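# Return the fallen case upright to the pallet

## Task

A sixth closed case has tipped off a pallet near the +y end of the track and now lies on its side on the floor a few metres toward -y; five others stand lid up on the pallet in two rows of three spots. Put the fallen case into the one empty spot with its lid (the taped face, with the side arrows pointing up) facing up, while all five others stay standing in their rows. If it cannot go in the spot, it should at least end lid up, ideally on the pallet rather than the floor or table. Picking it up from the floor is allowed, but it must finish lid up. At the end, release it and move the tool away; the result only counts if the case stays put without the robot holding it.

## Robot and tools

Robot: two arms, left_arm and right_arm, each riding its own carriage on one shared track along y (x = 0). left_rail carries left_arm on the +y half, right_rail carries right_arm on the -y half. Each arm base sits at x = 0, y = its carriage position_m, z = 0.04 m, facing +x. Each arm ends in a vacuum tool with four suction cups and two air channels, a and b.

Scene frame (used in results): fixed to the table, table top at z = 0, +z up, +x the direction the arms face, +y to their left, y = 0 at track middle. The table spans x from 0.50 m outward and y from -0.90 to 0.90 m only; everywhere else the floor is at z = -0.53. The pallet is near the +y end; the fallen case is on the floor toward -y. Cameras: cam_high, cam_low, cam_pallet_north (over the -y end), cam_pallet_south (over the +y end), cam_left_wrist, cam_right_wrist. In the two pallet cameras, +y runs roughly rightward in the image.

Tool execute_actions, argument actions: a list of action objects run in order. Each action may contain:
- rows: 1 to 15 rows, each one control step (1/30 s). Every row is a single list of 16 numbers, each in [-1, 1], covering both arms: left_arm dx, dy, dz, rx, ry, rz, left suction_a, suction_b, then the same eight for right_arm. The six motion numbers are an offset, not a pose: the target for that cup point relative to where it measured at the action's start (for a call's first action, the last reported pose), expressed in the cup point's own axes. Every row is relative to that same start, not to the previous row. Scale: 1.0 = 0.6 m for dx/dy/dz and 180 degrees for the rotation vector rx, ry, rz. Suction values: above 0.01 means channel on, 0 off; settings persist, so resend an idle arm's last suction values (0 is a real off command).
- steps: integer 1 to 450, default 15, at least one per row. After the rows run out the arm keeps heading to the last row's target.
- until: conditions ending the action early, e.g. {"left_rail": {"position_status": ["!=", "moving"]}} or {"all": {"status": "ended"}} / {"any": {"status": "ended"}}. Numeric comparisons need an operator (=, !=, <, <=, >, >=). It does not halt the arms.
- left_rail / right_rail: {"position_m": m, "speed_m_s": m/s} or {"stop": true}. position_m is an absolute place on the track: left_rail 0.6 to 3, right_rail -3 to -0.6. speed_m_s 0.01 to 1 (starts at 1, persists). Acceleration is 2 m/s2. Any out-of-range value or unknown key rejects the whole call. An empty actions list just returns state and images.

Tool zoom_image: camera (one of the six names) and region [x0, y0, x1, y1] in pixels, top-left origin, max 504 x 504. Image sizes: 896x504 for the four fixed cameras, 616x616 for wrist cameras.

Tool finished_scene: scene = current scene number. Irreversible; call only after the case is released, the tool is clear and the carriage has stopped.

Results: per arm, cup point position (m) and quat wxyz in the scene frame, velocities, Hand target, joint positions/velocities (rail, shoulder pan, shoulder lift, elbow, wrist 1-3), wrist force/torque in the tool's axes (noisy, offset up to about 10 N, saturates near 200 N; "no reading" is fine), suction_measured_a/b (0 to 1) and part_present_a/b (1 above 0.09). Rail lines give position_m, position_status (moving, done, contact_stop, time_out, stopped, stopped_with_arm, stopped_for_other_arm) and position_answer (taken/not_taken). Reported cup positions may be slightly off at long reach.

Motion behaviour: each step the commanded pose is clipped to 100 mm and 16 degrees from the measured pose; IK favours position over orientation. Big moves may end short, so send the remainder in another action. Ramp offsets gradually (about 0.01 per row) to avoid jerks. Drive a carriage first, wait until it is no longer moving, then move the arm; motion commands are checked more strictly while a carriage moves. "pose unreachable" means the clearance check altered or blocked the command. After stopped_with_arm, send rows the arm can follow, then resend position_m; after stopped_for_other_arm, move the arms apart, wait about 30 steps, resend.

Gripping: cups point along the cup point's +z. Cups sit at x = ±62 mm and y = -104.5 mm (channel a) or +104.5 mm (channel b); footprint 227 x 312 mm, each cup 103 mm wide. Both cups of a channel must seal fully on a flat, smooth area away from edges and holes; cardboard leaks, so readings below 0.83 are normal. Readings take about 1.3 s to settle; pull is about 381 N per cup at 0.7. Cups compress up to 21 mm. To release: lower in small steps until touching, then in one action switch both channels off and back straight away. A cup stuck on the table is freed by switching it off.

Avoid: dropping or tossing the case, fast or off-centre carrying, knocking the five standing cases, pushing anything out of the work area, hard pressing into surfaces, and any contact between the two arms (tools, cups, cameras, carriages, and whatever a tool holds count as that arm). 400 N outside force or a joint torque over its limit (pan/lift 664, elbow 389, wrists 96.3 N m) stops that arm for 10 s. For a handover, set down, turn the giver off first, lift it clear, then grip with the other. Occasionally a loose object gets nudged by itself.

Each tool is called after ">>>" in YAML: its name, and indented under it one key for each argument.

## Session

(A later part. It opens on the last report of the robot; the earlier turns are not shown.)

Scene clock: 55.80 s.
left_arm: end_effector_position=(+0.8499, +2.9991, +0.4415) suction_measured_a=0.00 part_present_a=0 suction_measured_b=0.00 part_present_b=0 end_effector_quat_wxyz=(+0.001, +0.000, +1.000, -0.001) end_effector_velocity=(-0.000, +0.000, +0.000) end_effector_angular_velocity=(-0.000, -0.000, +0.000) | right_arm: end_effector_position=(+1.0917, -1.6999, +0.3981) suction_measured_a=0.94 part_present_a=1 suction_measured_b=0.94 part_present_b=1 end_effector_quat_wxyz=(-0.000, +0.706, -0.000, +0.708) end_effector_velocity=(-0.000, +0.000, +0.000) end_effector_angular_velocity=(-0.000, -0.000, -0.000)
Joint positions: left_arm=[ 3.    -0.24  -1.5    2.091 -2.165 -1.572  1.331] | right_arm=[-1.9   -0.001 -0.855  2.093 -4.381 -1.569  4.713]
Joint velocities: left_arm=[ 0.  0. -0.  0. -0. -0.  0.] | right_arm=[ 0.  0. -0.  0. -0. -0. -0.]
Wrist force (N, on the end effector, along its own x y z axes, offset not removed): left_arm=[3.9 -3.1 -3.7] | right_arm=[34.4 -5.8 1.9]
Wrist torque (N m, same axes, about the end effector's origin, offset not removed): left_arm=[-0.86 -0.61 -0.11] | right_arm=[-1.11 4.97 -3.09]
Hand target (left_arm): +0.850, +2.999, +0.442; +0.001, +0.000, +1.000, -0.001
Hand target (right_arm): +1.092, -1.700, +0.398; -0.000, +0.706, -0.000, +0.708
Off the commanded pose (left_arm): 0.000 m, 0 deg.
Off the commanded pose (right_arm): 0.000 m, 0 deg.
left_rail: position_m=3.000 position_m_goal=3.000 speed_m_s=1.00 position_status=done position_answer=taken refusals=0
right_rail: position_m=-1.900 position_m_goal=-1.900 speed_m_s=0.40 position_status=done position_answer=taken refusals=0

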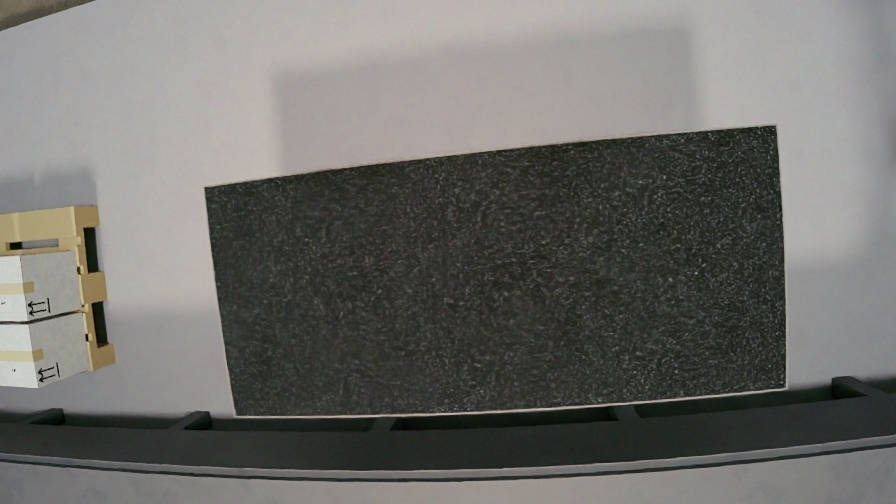

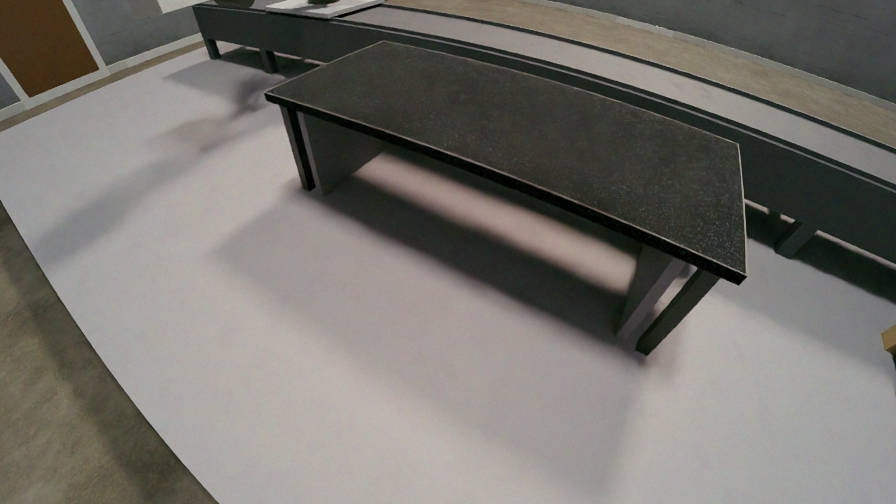

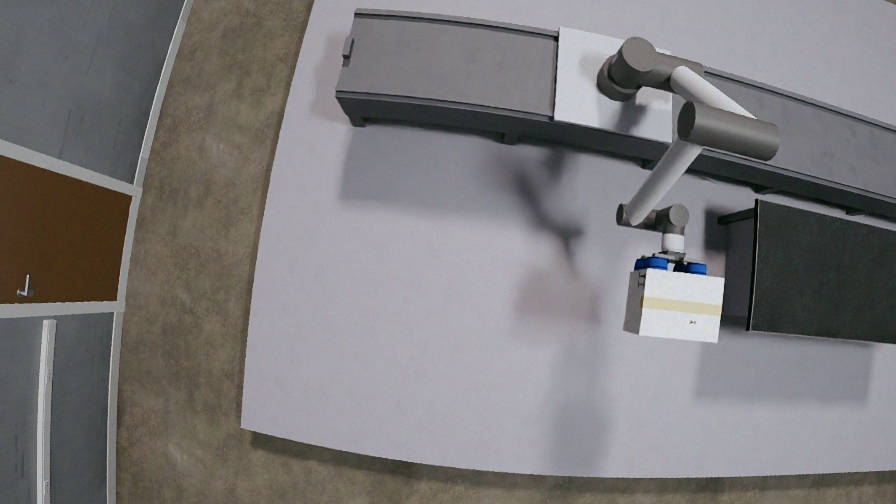

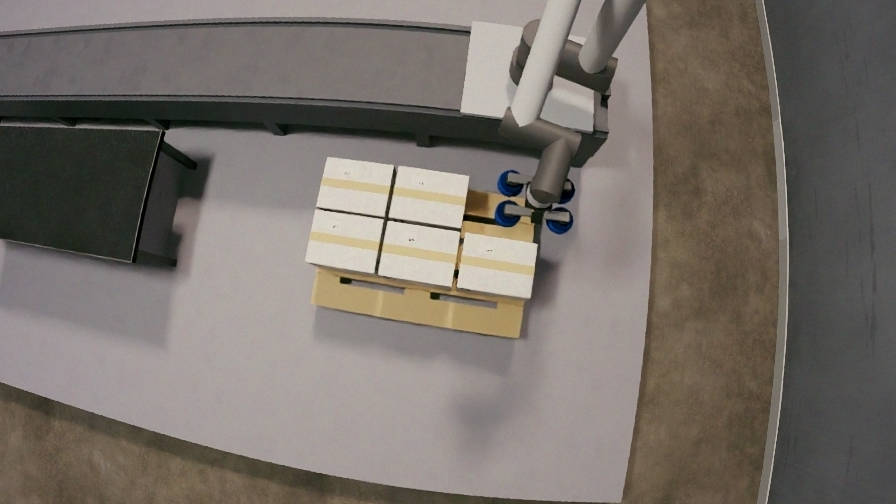

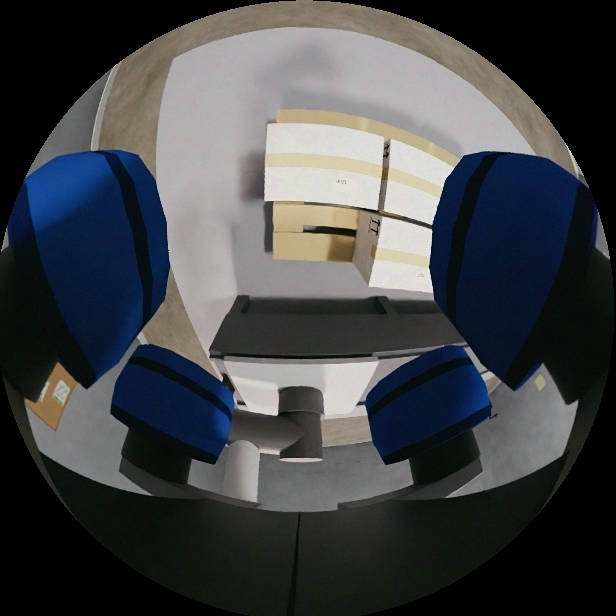

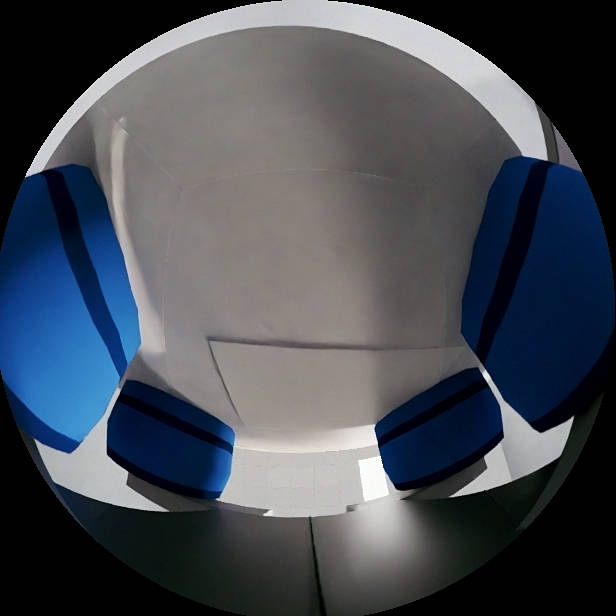

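>>> execute_actions:
  actions:
    - {"right_rail":{"position_m":-0.6,"speed_m_s":0.6},"steps":200,"until":{"right_rail":{"position_status":["!=","moving"]}}}
    - {"rows":[[0,0,0,0,0,0,0,0,0,-0.1,0,0,0,0,1,1],[0,0,0,0,0,0,0,0,0,-0.3,-0.05,0,0,0,1,1],[0,0,0,0,0,0,0,0,-0.1,-0.6,-0.15,0,0,0,1,1],[0,0,0,0,0,0,0,0,-0.2,-0.83,-0.27,0,0,0,1,1]],"steps":130}
    - {"rows":[[0,0,0,0,0,0,0,0,-0.03,0,0,0,0,0,1,1],[0,0,0,0,0,0,0,0,-0.06,0,0,0,0,0,1,1]],"steps":40}

Scene clock: 69.93 s.
left_arm: end_effector_position=(+0.8499, +2.9991, +0.4415) suction_measured_a=0.00 part_present_a=0 suction_measured_b=0.00 part_present_b=0 end_effector_quat_wxyz=(+0.001, +0.000, +1.000, -0.001) end_effector_velocity=(+0.000, -0.000, +0.000) end_effector_angular_velocity=(+0.000, -0.000, +0.000) | right_arm: end_effector_position=(+0.9294, +0.0982, +0.2421) suction_measured_a=0.94 part_present_a=1 suction_measured_b=0.94 part_present_b=1 end_effector_quat_wxyz=(-0.001, +0.707, -0.000, +0.708) end_effector_velocity=(-0.000, -0.000, -0.000) end_effector_angular_velocity=(-0.000, +0.000, +0.000)
Joint positions: left_arm=[ 3.    -0.24  -1.5    2.091 -2.165 -1.572  1.331] | right_arm=[-0.6    0.614 -0.618  1.876 -4.402 -2.184  4.713]
Joint velocities: left_arm=[ 0. -0. -0. -0. -0.  0. -0.] | right_arm=[ 0.  0.  0. -0. -0.  0. -0.]
Wrist force (N, on the end effector, along its own x y z axes, offset not removed): left_arm=[2.7 1.2 -2.2] | right_arm=[34.1 -2.8 2.6]
Wrist torque (N m, same axes, about the end effector's origin, offset not removed): left_arm=[-0.19 -0.47 -0.15] | right_arm=[-0.59 5.24 -3.37]
Hand target (left_arm): +0.850, +2.999, +0.442; +0.001, +0.000, +1.000, -0.001
Hand target (right_arm): +0.929, +0.098, +0.242; -0.001, +0.707, -0.000, +0.708
Off the commanded pose (left_arm): 0.000 m, 0 deg.
Off the commanded pose (right_arm): 0.000 m, 0 deg.
left_rail: position_m=3.000 position_m_goal=3.000 speed_m_s=1.00 position_status=done position_answer=taken refusals=0
right_rail: position_m=-0.600 position_m_goal=-0.600 speed_m_s=0.60 position_status=done position_answer=taken refusals=0

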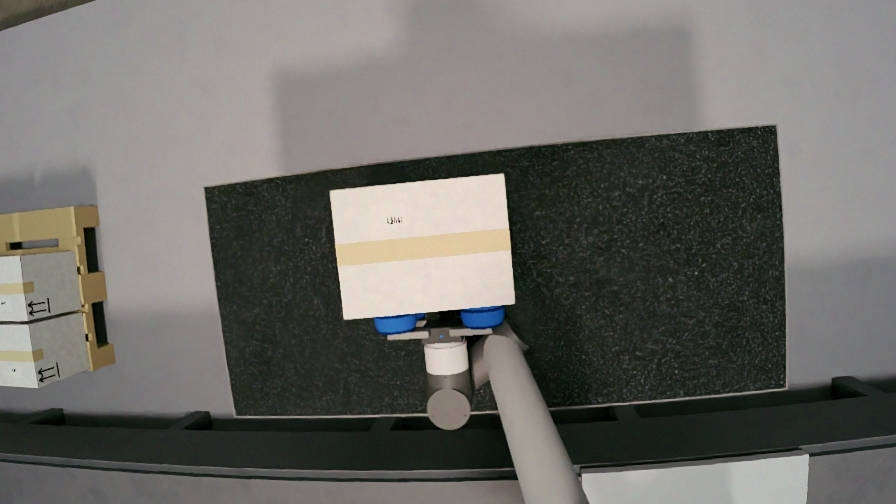

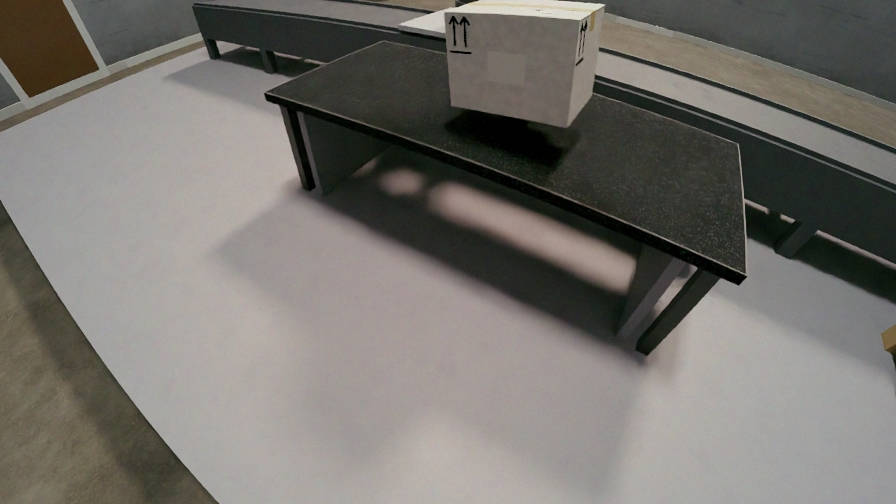

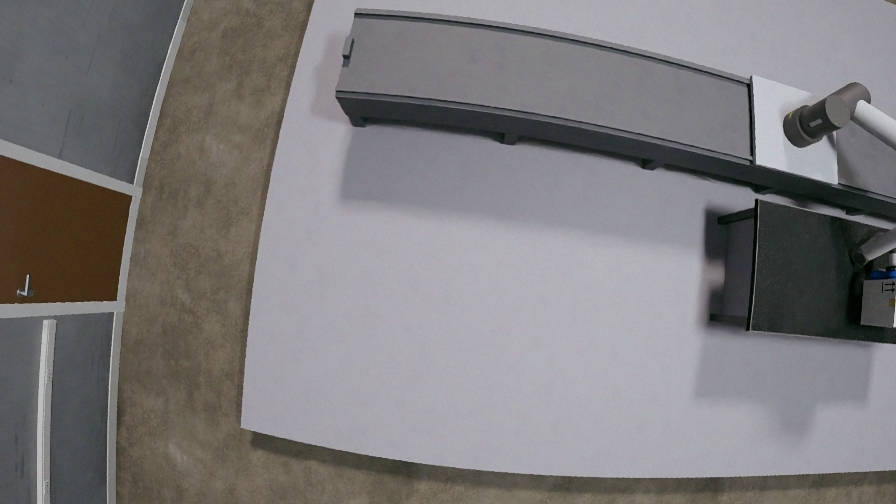

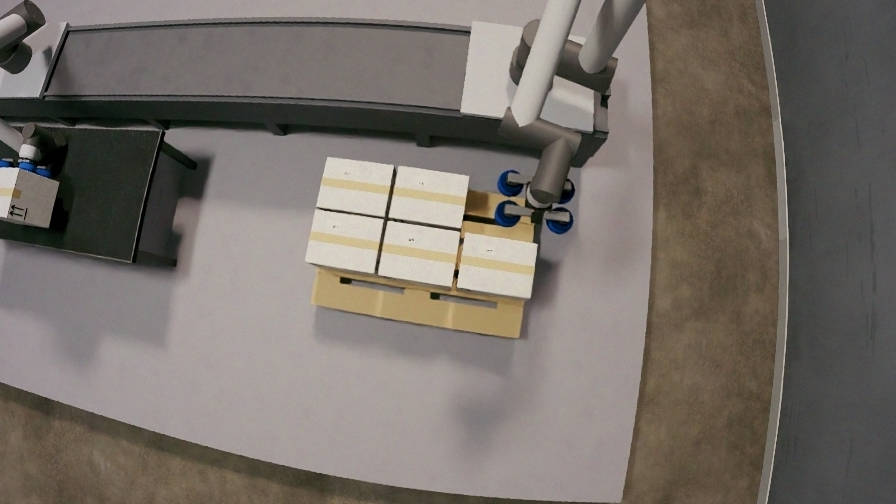

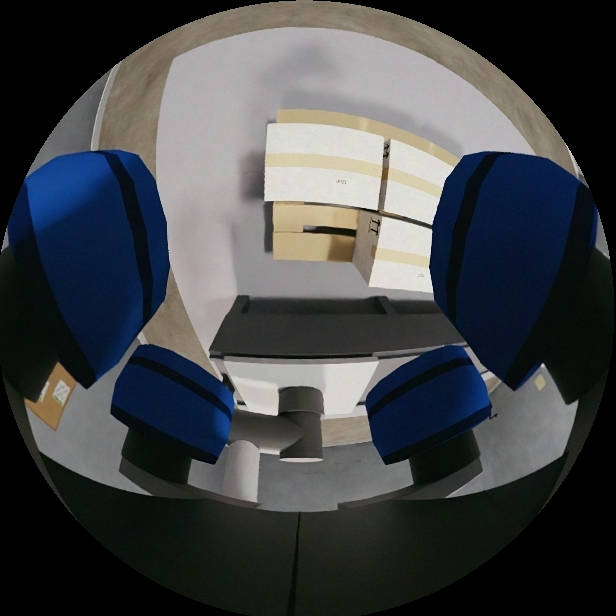

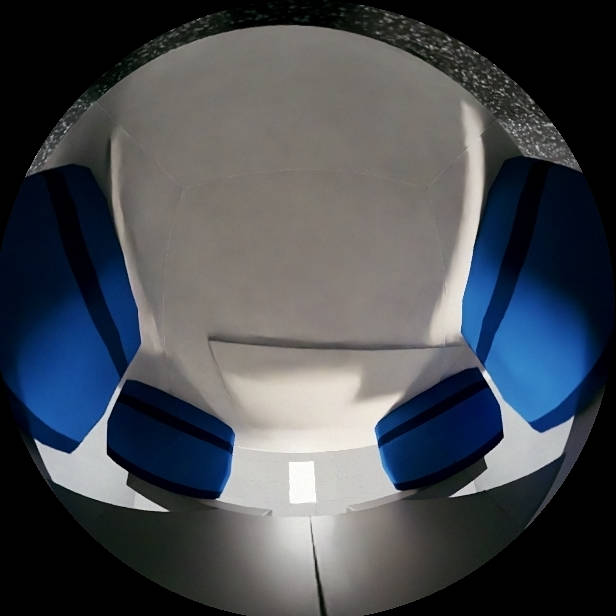

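>>> execute_actions:
  actions:
    - {"rows":[[0,0,0,0,0,0,0,0,0,0,0,0,-0.03,0,1,1],[0,0,0,0,0,0,0,0,-0.02,0,0,0,-0.06,0,1,1],[0,0,0,0,0,0,0,0,-0.04,0,0,0,-0.06,0,1,1]],"steps":60}

Scene clock: 77.97 s.
left_arm: end_effector_position=(+0.8499, +2.9991, +0.4415) suction_measured_a=0.00 part_present_a=0 suction_measured_b=0.00 part_present_b=0 end_effector_quat_wxyz=(+0.001, +0.000, +1.000, -0.001) end_effector_velocity=(+0.000, -0.000, -0.000) end_effector_angular_velocity=(+0.000, +0.000, +0.000) | right_arm: end_effector_position=(+0.9294, +0.0983, +0.2181) suction_measured_a=0.94 part_present_a=1 suction_measured_b=0.94 part_present_b=1 end_effector_quat_wxyz=(-0.001, +0.770, -0.000, +0.638) end_effector_velocity=(+0.000, +0.000, +0.000) end_effector_angular_velocity=(+0.000, -0.000, +0.000)
Joint positions: left_arm=[ 3.    -0.24  -1.5    2.091 -2.165 -1.572  1.331] | right_arm=[-0.6    0.611 -0.67   1.937 -4.181 -2.169  4.843]
Joint velocities: left_arm=[ 0.  0.  0. -0.  0. -0. -0.] | right_arm=[ 0. -0. -0. -0.  0.  0.  0.]
Wrist force (N, on the end effector, along its own x y z axes, offset not removed): left_arm=[1.7 1.5 -2.4] | right_arm=[37.7 -6.4 -5.1]
Wrist torque (N m, same axes, about the end effector's origin, offset not removed): left_arm=[-0.15 -0.30 -0.10] | right_arm=[-1.73 4.18 -2.97]
Hand target (left_arm): +0.850, +2.999, +0.442; +0.001, +0.000, +1.000, -0.001
Hand target (right_arm): +0.929, +0.098, +0.218; -0.001, +0.770, -0.000, +0.638
Off the commanded pose (left_arm): 0.000 m, 0 deg.
Off the commanded pose (right_arm): 0.000 m, 0 deg.
left_rail: position_m=3.000 position_m_goal=3.000 speed_m_s=1.00 position_status=done position_answer=taken refusals=0
right_rail: position_m=-0.600 position_m_goal=-0.600 speed_m_s=0.60 position_status=done position_answer=taken refusals=0

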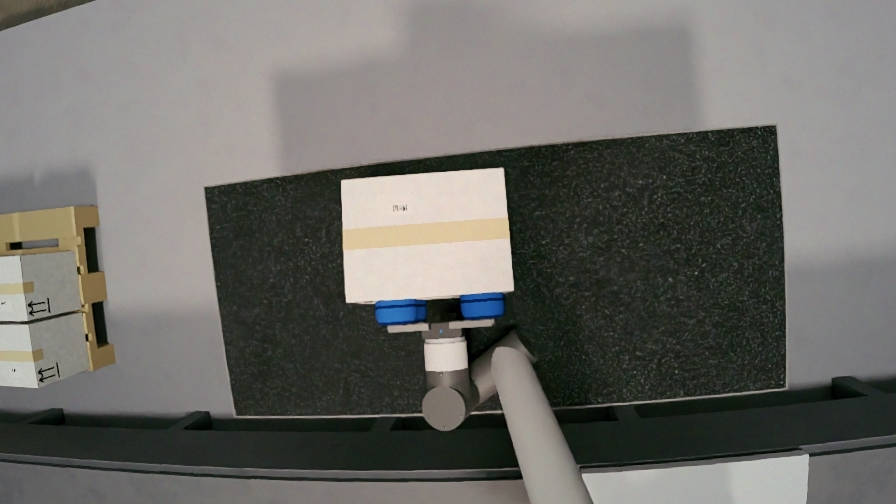

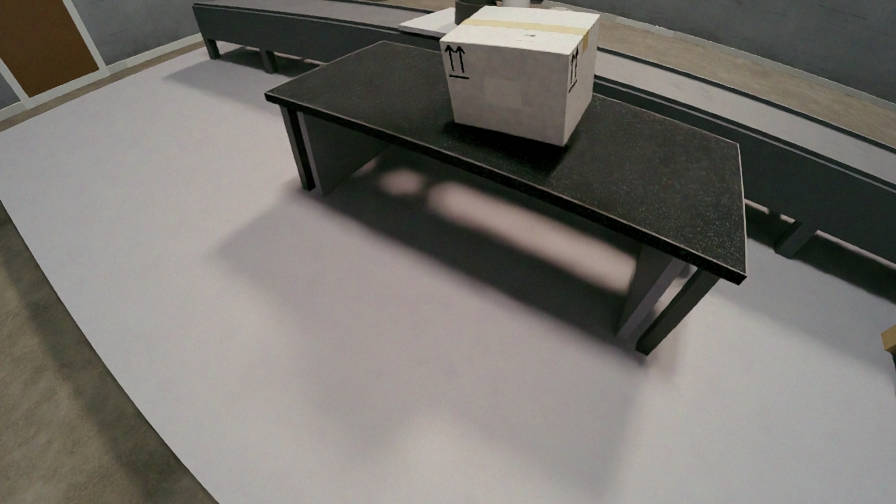

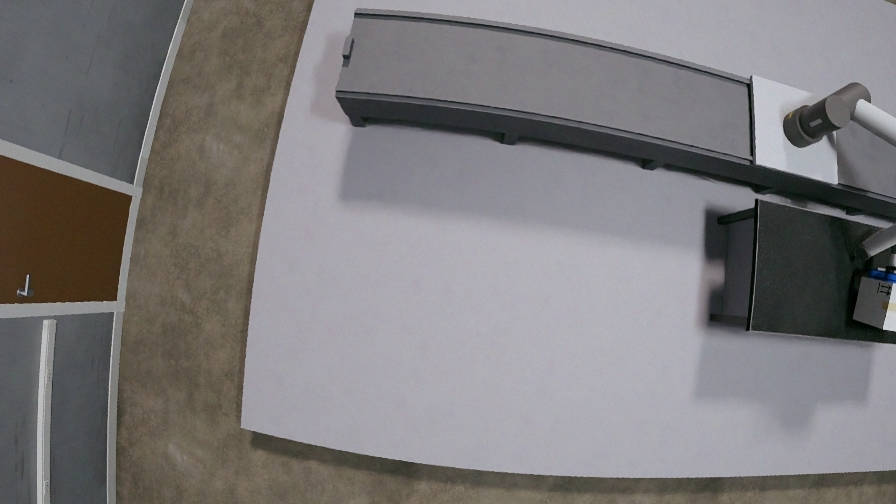

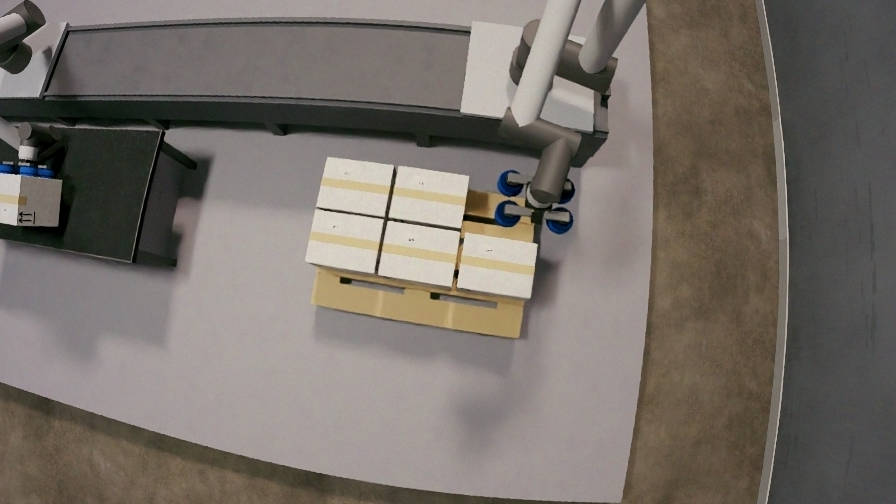

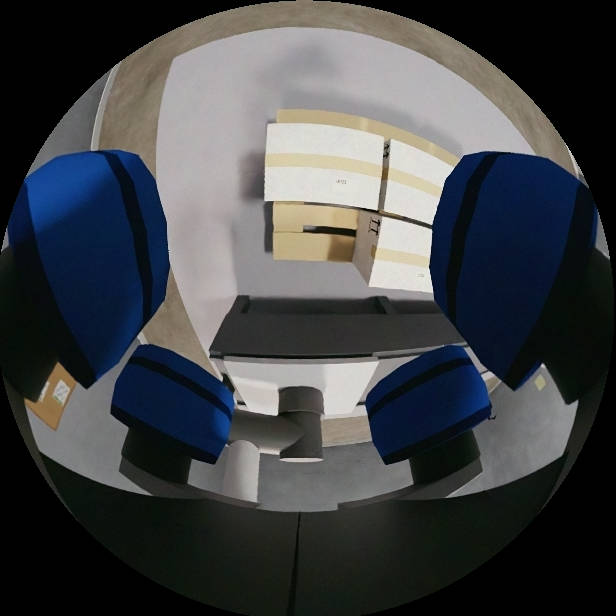

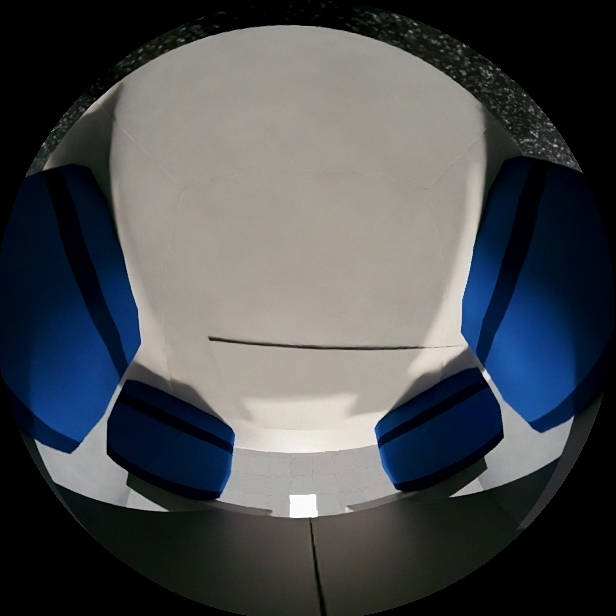

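>>> execute_actions:
  actions:
    - {"rows":[[0,0,0,0,0,0,0,0,-0.015,0,0,0,0,0,1,1]],"steps":25}
    - {"rows":[[0,0,0,0,0,0,0,0,0,0,-0.03,0,0,0,0,0],[0,0,0,0,0,0,0,0,0,0,-0.08,0,0,0,0,0],[0,0,0,0,0,0,0,0,0,0,-0.15,0,0,0,0,0]],"steps":45}
    - {"rows":[[0,0,0,0,0,0,0,0,0.3,0.8,-0.05,0,0,0,0,0]],"steps":75}
    - {"right_rail":{"position_m":-2.5,"speed_m_s":1},"left_rail":{"position_m":0.65},"rows":[[0,0,-0.35,0,0,0,0,0,0,0,0,0,0,0,0,0]],"steps":200,"until":{"left_rail":{"position_status":["!=","moving"]}}}
    - {"rows":[[-0.36,-0.97,0,0,0,0,0,0,0,0,0,0,0,0,0,0]],"steps":110}

Scene clock: 96.03 s.
left_arm: end_effector_position=(+1.0650, +0.0672, +0.6521) suction_measured_a=0.00 part_present_a=0 suction_measured_b=0.00 part_present_b=0 end_effector_quat_wxyz=(+0.000, +0.000, +1.000, -0.001) end_effector_velocity=(+0.000, -0.000, -0.000) end_effector_angular_velocity=(+0.000, +0.000, +0.000) | right_arm: end_effector_position=(+0.8437, -2.2820, +0.4082) suction_measured_a=0.00 part_present_a=0 suction_measured_b=0.00 part_present_b=0 end_effector_quat_wxyz=(-0.000, +0.770, -0.000, +0.638) end_effector_velocity=(-0.000, +0.000, +0.000) end_effector_angular_velocity=(+0.000, -0.000, +0.000)
Joint positions: left_arm=[ 0.65  -0.667 -1.188  1.376 -1.76  -1.572  0.904] | right_arm=[-2.5    0.03  -1.053  2.471 -4.373 -1.6    4.719]
Joint velocities: left_arm=[ 0.  0.  0. -0. -0. -0.  0.] | right_arm=[ 0. -0. -0.  0.  0.  0.  0.]
Wrist force (N, on the end effector, along its own x y z axes, offset not removed): left_arm=[0.7 2.0 -0.6] | right_arm=[-2.5 -11.7 0.9]
Wrist torque (N m, same axes, about the end effector's origin, offset not removed): left_arm=[-0.07 -0.21 -0.11] | right_arm=[-1.62 0.08 -0.08]
Hand target (left_arm): +1.065, +0.067, +0.652; +0.000, +0.000, +1.000, -0.001
Hand target (right_arm): +0.844, -2.282, +0.408; -0.000, +0.770, -0.000, +0.638
Off the commanded pose (left_arm): 0.001 m, 0 deg.
Off the commanded pose (right_arm): 0.000 m, 0 deg.
left_rail: position_m=0.650 position_m_goal=0.650 speed_m_s=1.00 position_status=done position_answer=taken refusals=0
right_rail: position_m=-2.500 position_m_goal=-2.500 speed_m_s=1.00 position_status=done position_answer=taken refusals=0

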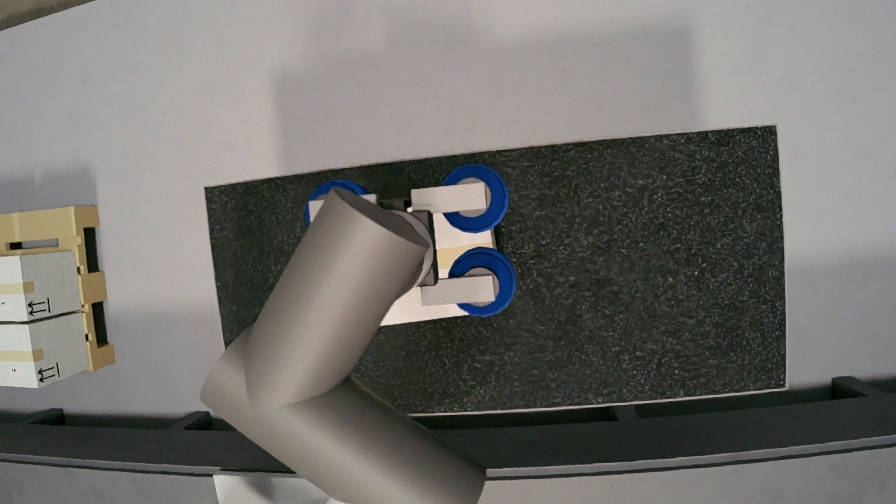

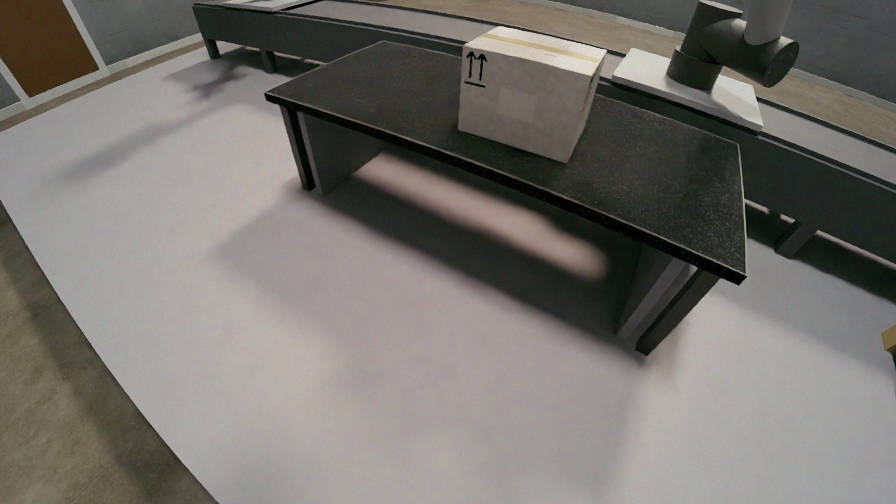

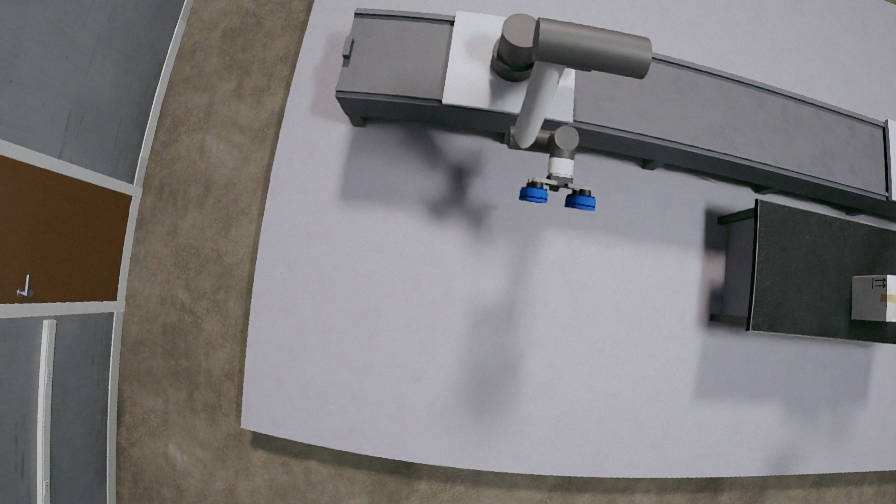

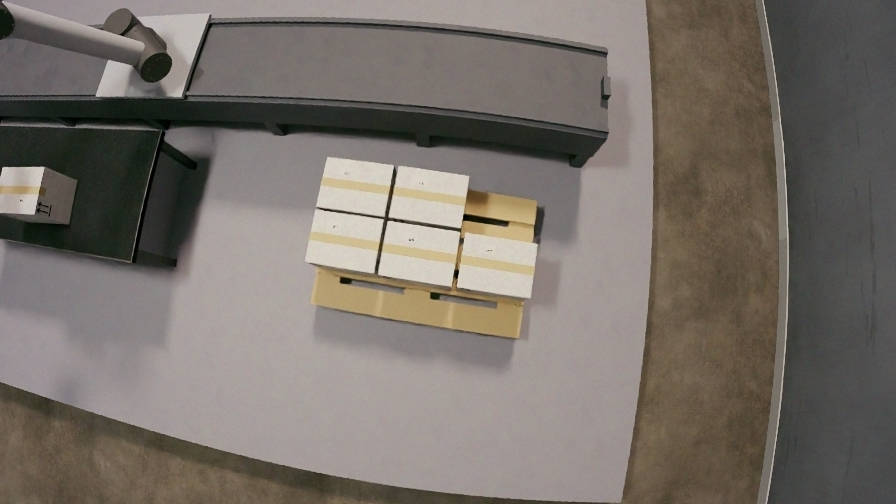

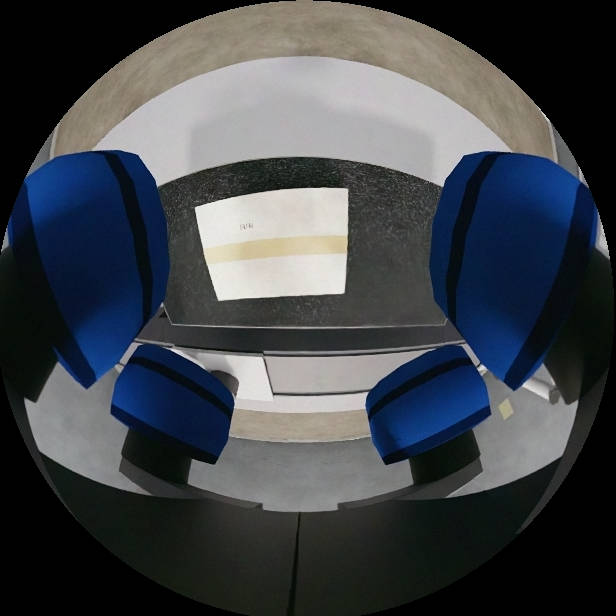

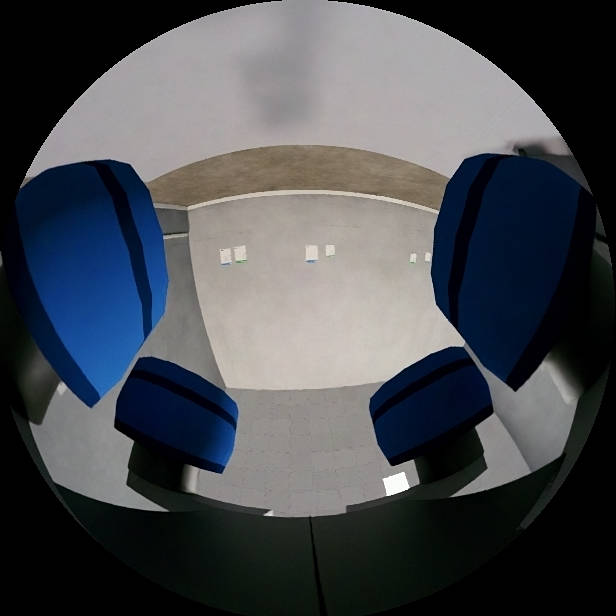

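>>> execute_actions:
  actions:
    - {"rows":[[0.065,0.11,0.5,0,0,-0.025,0,0,0,0,0,0,0,0,0,0]],"steps":70}

Scene clock: 102.87 s.
left_arm: end_effector_position=(+1.0265, +0.1329, +0.3520) suction_measured_a=0.00 part_present_a=0 suction_measured_b=0.00 part_present_b=0 end_effector_quat_wxyz=(+0.000, -0.039, +0.999, -0.001) end_effector_velocity=(+0.000, -0.000, -0.000) end_effector_angular_velocity=(+0.000, +0.000, -0.000) | right_arm: end_effector_position=(+0.8437, -2.2820, +0.4082) suction_measured_a=0.00 part_present_a=0 suction_measured_b=0.00 part_present_b=0 end_effector_quat_wxyz=(-0.000, +0.770, -0.000, +0.638) end_effector_velocity=(-0.000, +0.000, +0.000) end_effector_angular_velocity=(+0.000, -0.000, +0.000)
Joint positions: left_arm=[ 0.65  -0.642 -1.124  1.728 -2.177 -1.572  0.85 ] | right_arm=[-2.5    0.03  -1.053  2.471 -4.373 -1.6    4.719]
Joint velocities: left_arm=[ 0.  0.  0.  0. -0. -0.  0.] | right_arm=[ 0.  0. -0. -0. -0.  0.  0.]
Wrist force (N, on the end effector, along its own x y z axes, offset not removed): left_arm=[4.1 -0.8 -2.6] | right_arm=[-3.4 -5.7 0.5]
Wrist torque (N m, same axes, about the end effector's origin, offset not removed): left_arm=[-0.51 -0.71 0.04] | right_arm=[-0.81 0.01 -0.22]
Hand target (left_arm): +1.026, +0.133, +0.352; +0.000, -0.039, +0.999, -0.001
Hand target (right_arm): +0.844, -2.282, +0.408; -0.000, +0.770, -0.000, +0.638
Off the commanded pose (left_arm): 0.000 m, 0 deg.
Off the commanded pose (right_arm): 0.000 m, 0 deg.
left_rail: position_m=0.650 position_m_goal=0.650 speed_m_s=1.00 position_status=done position_answer=taken refusals=0
right_rail: position_m=-2.500 position_m_goal=-2.500 speed_m_s=1.00 position_status=done position_answer=taken refusals=0

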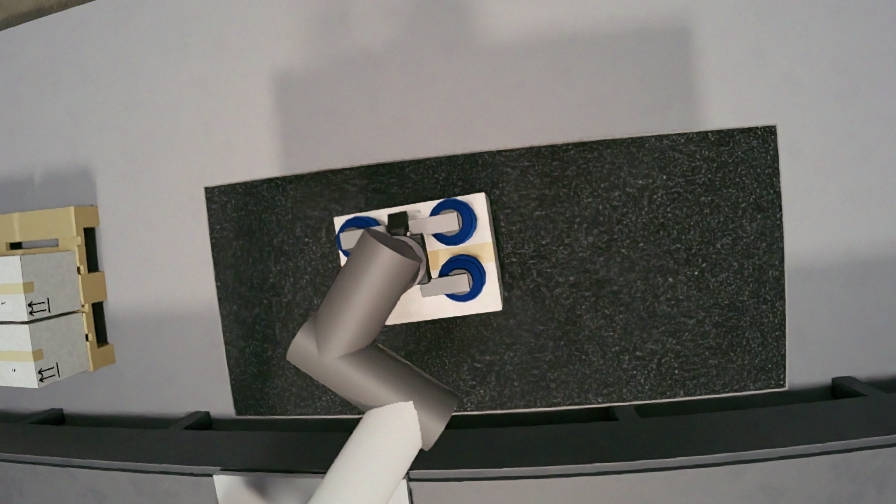

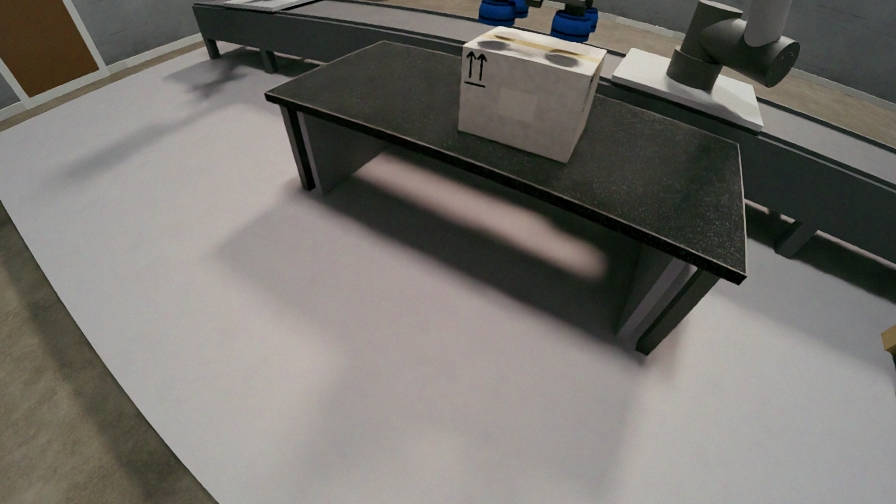

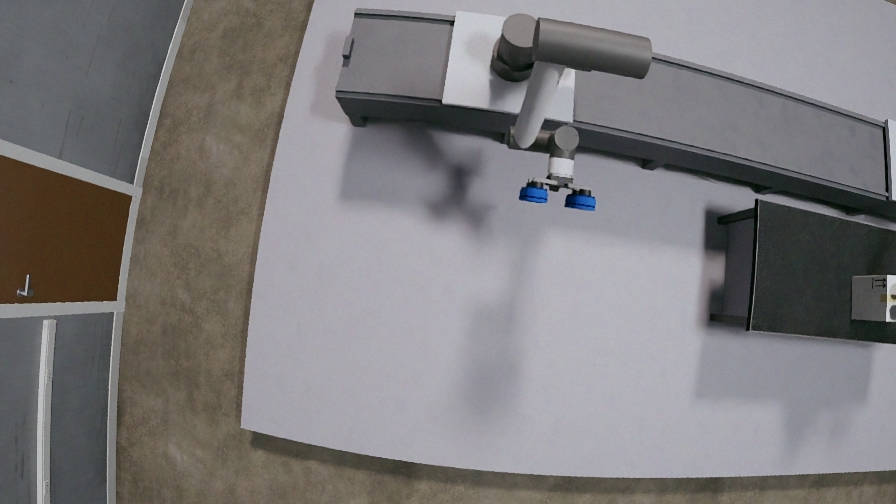

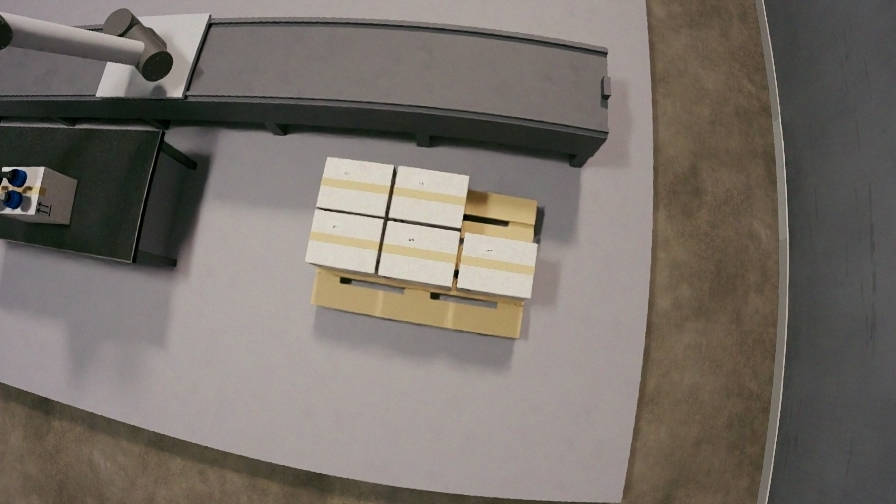

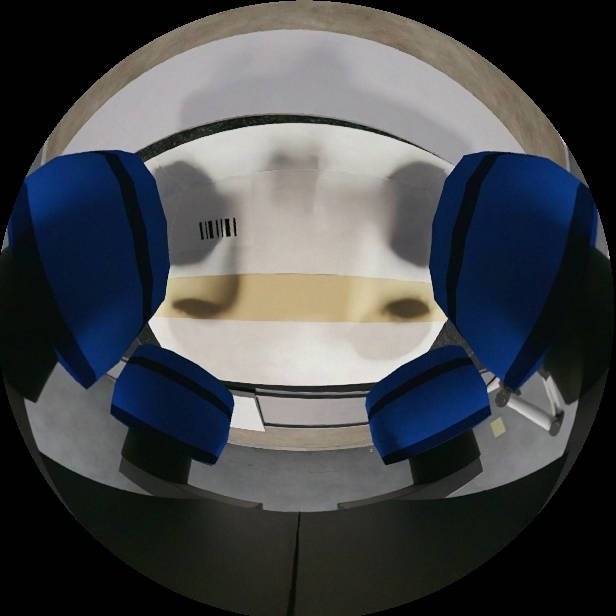

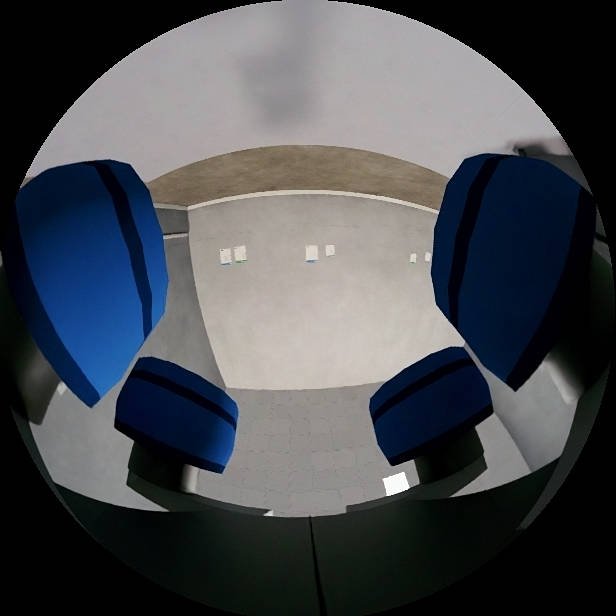

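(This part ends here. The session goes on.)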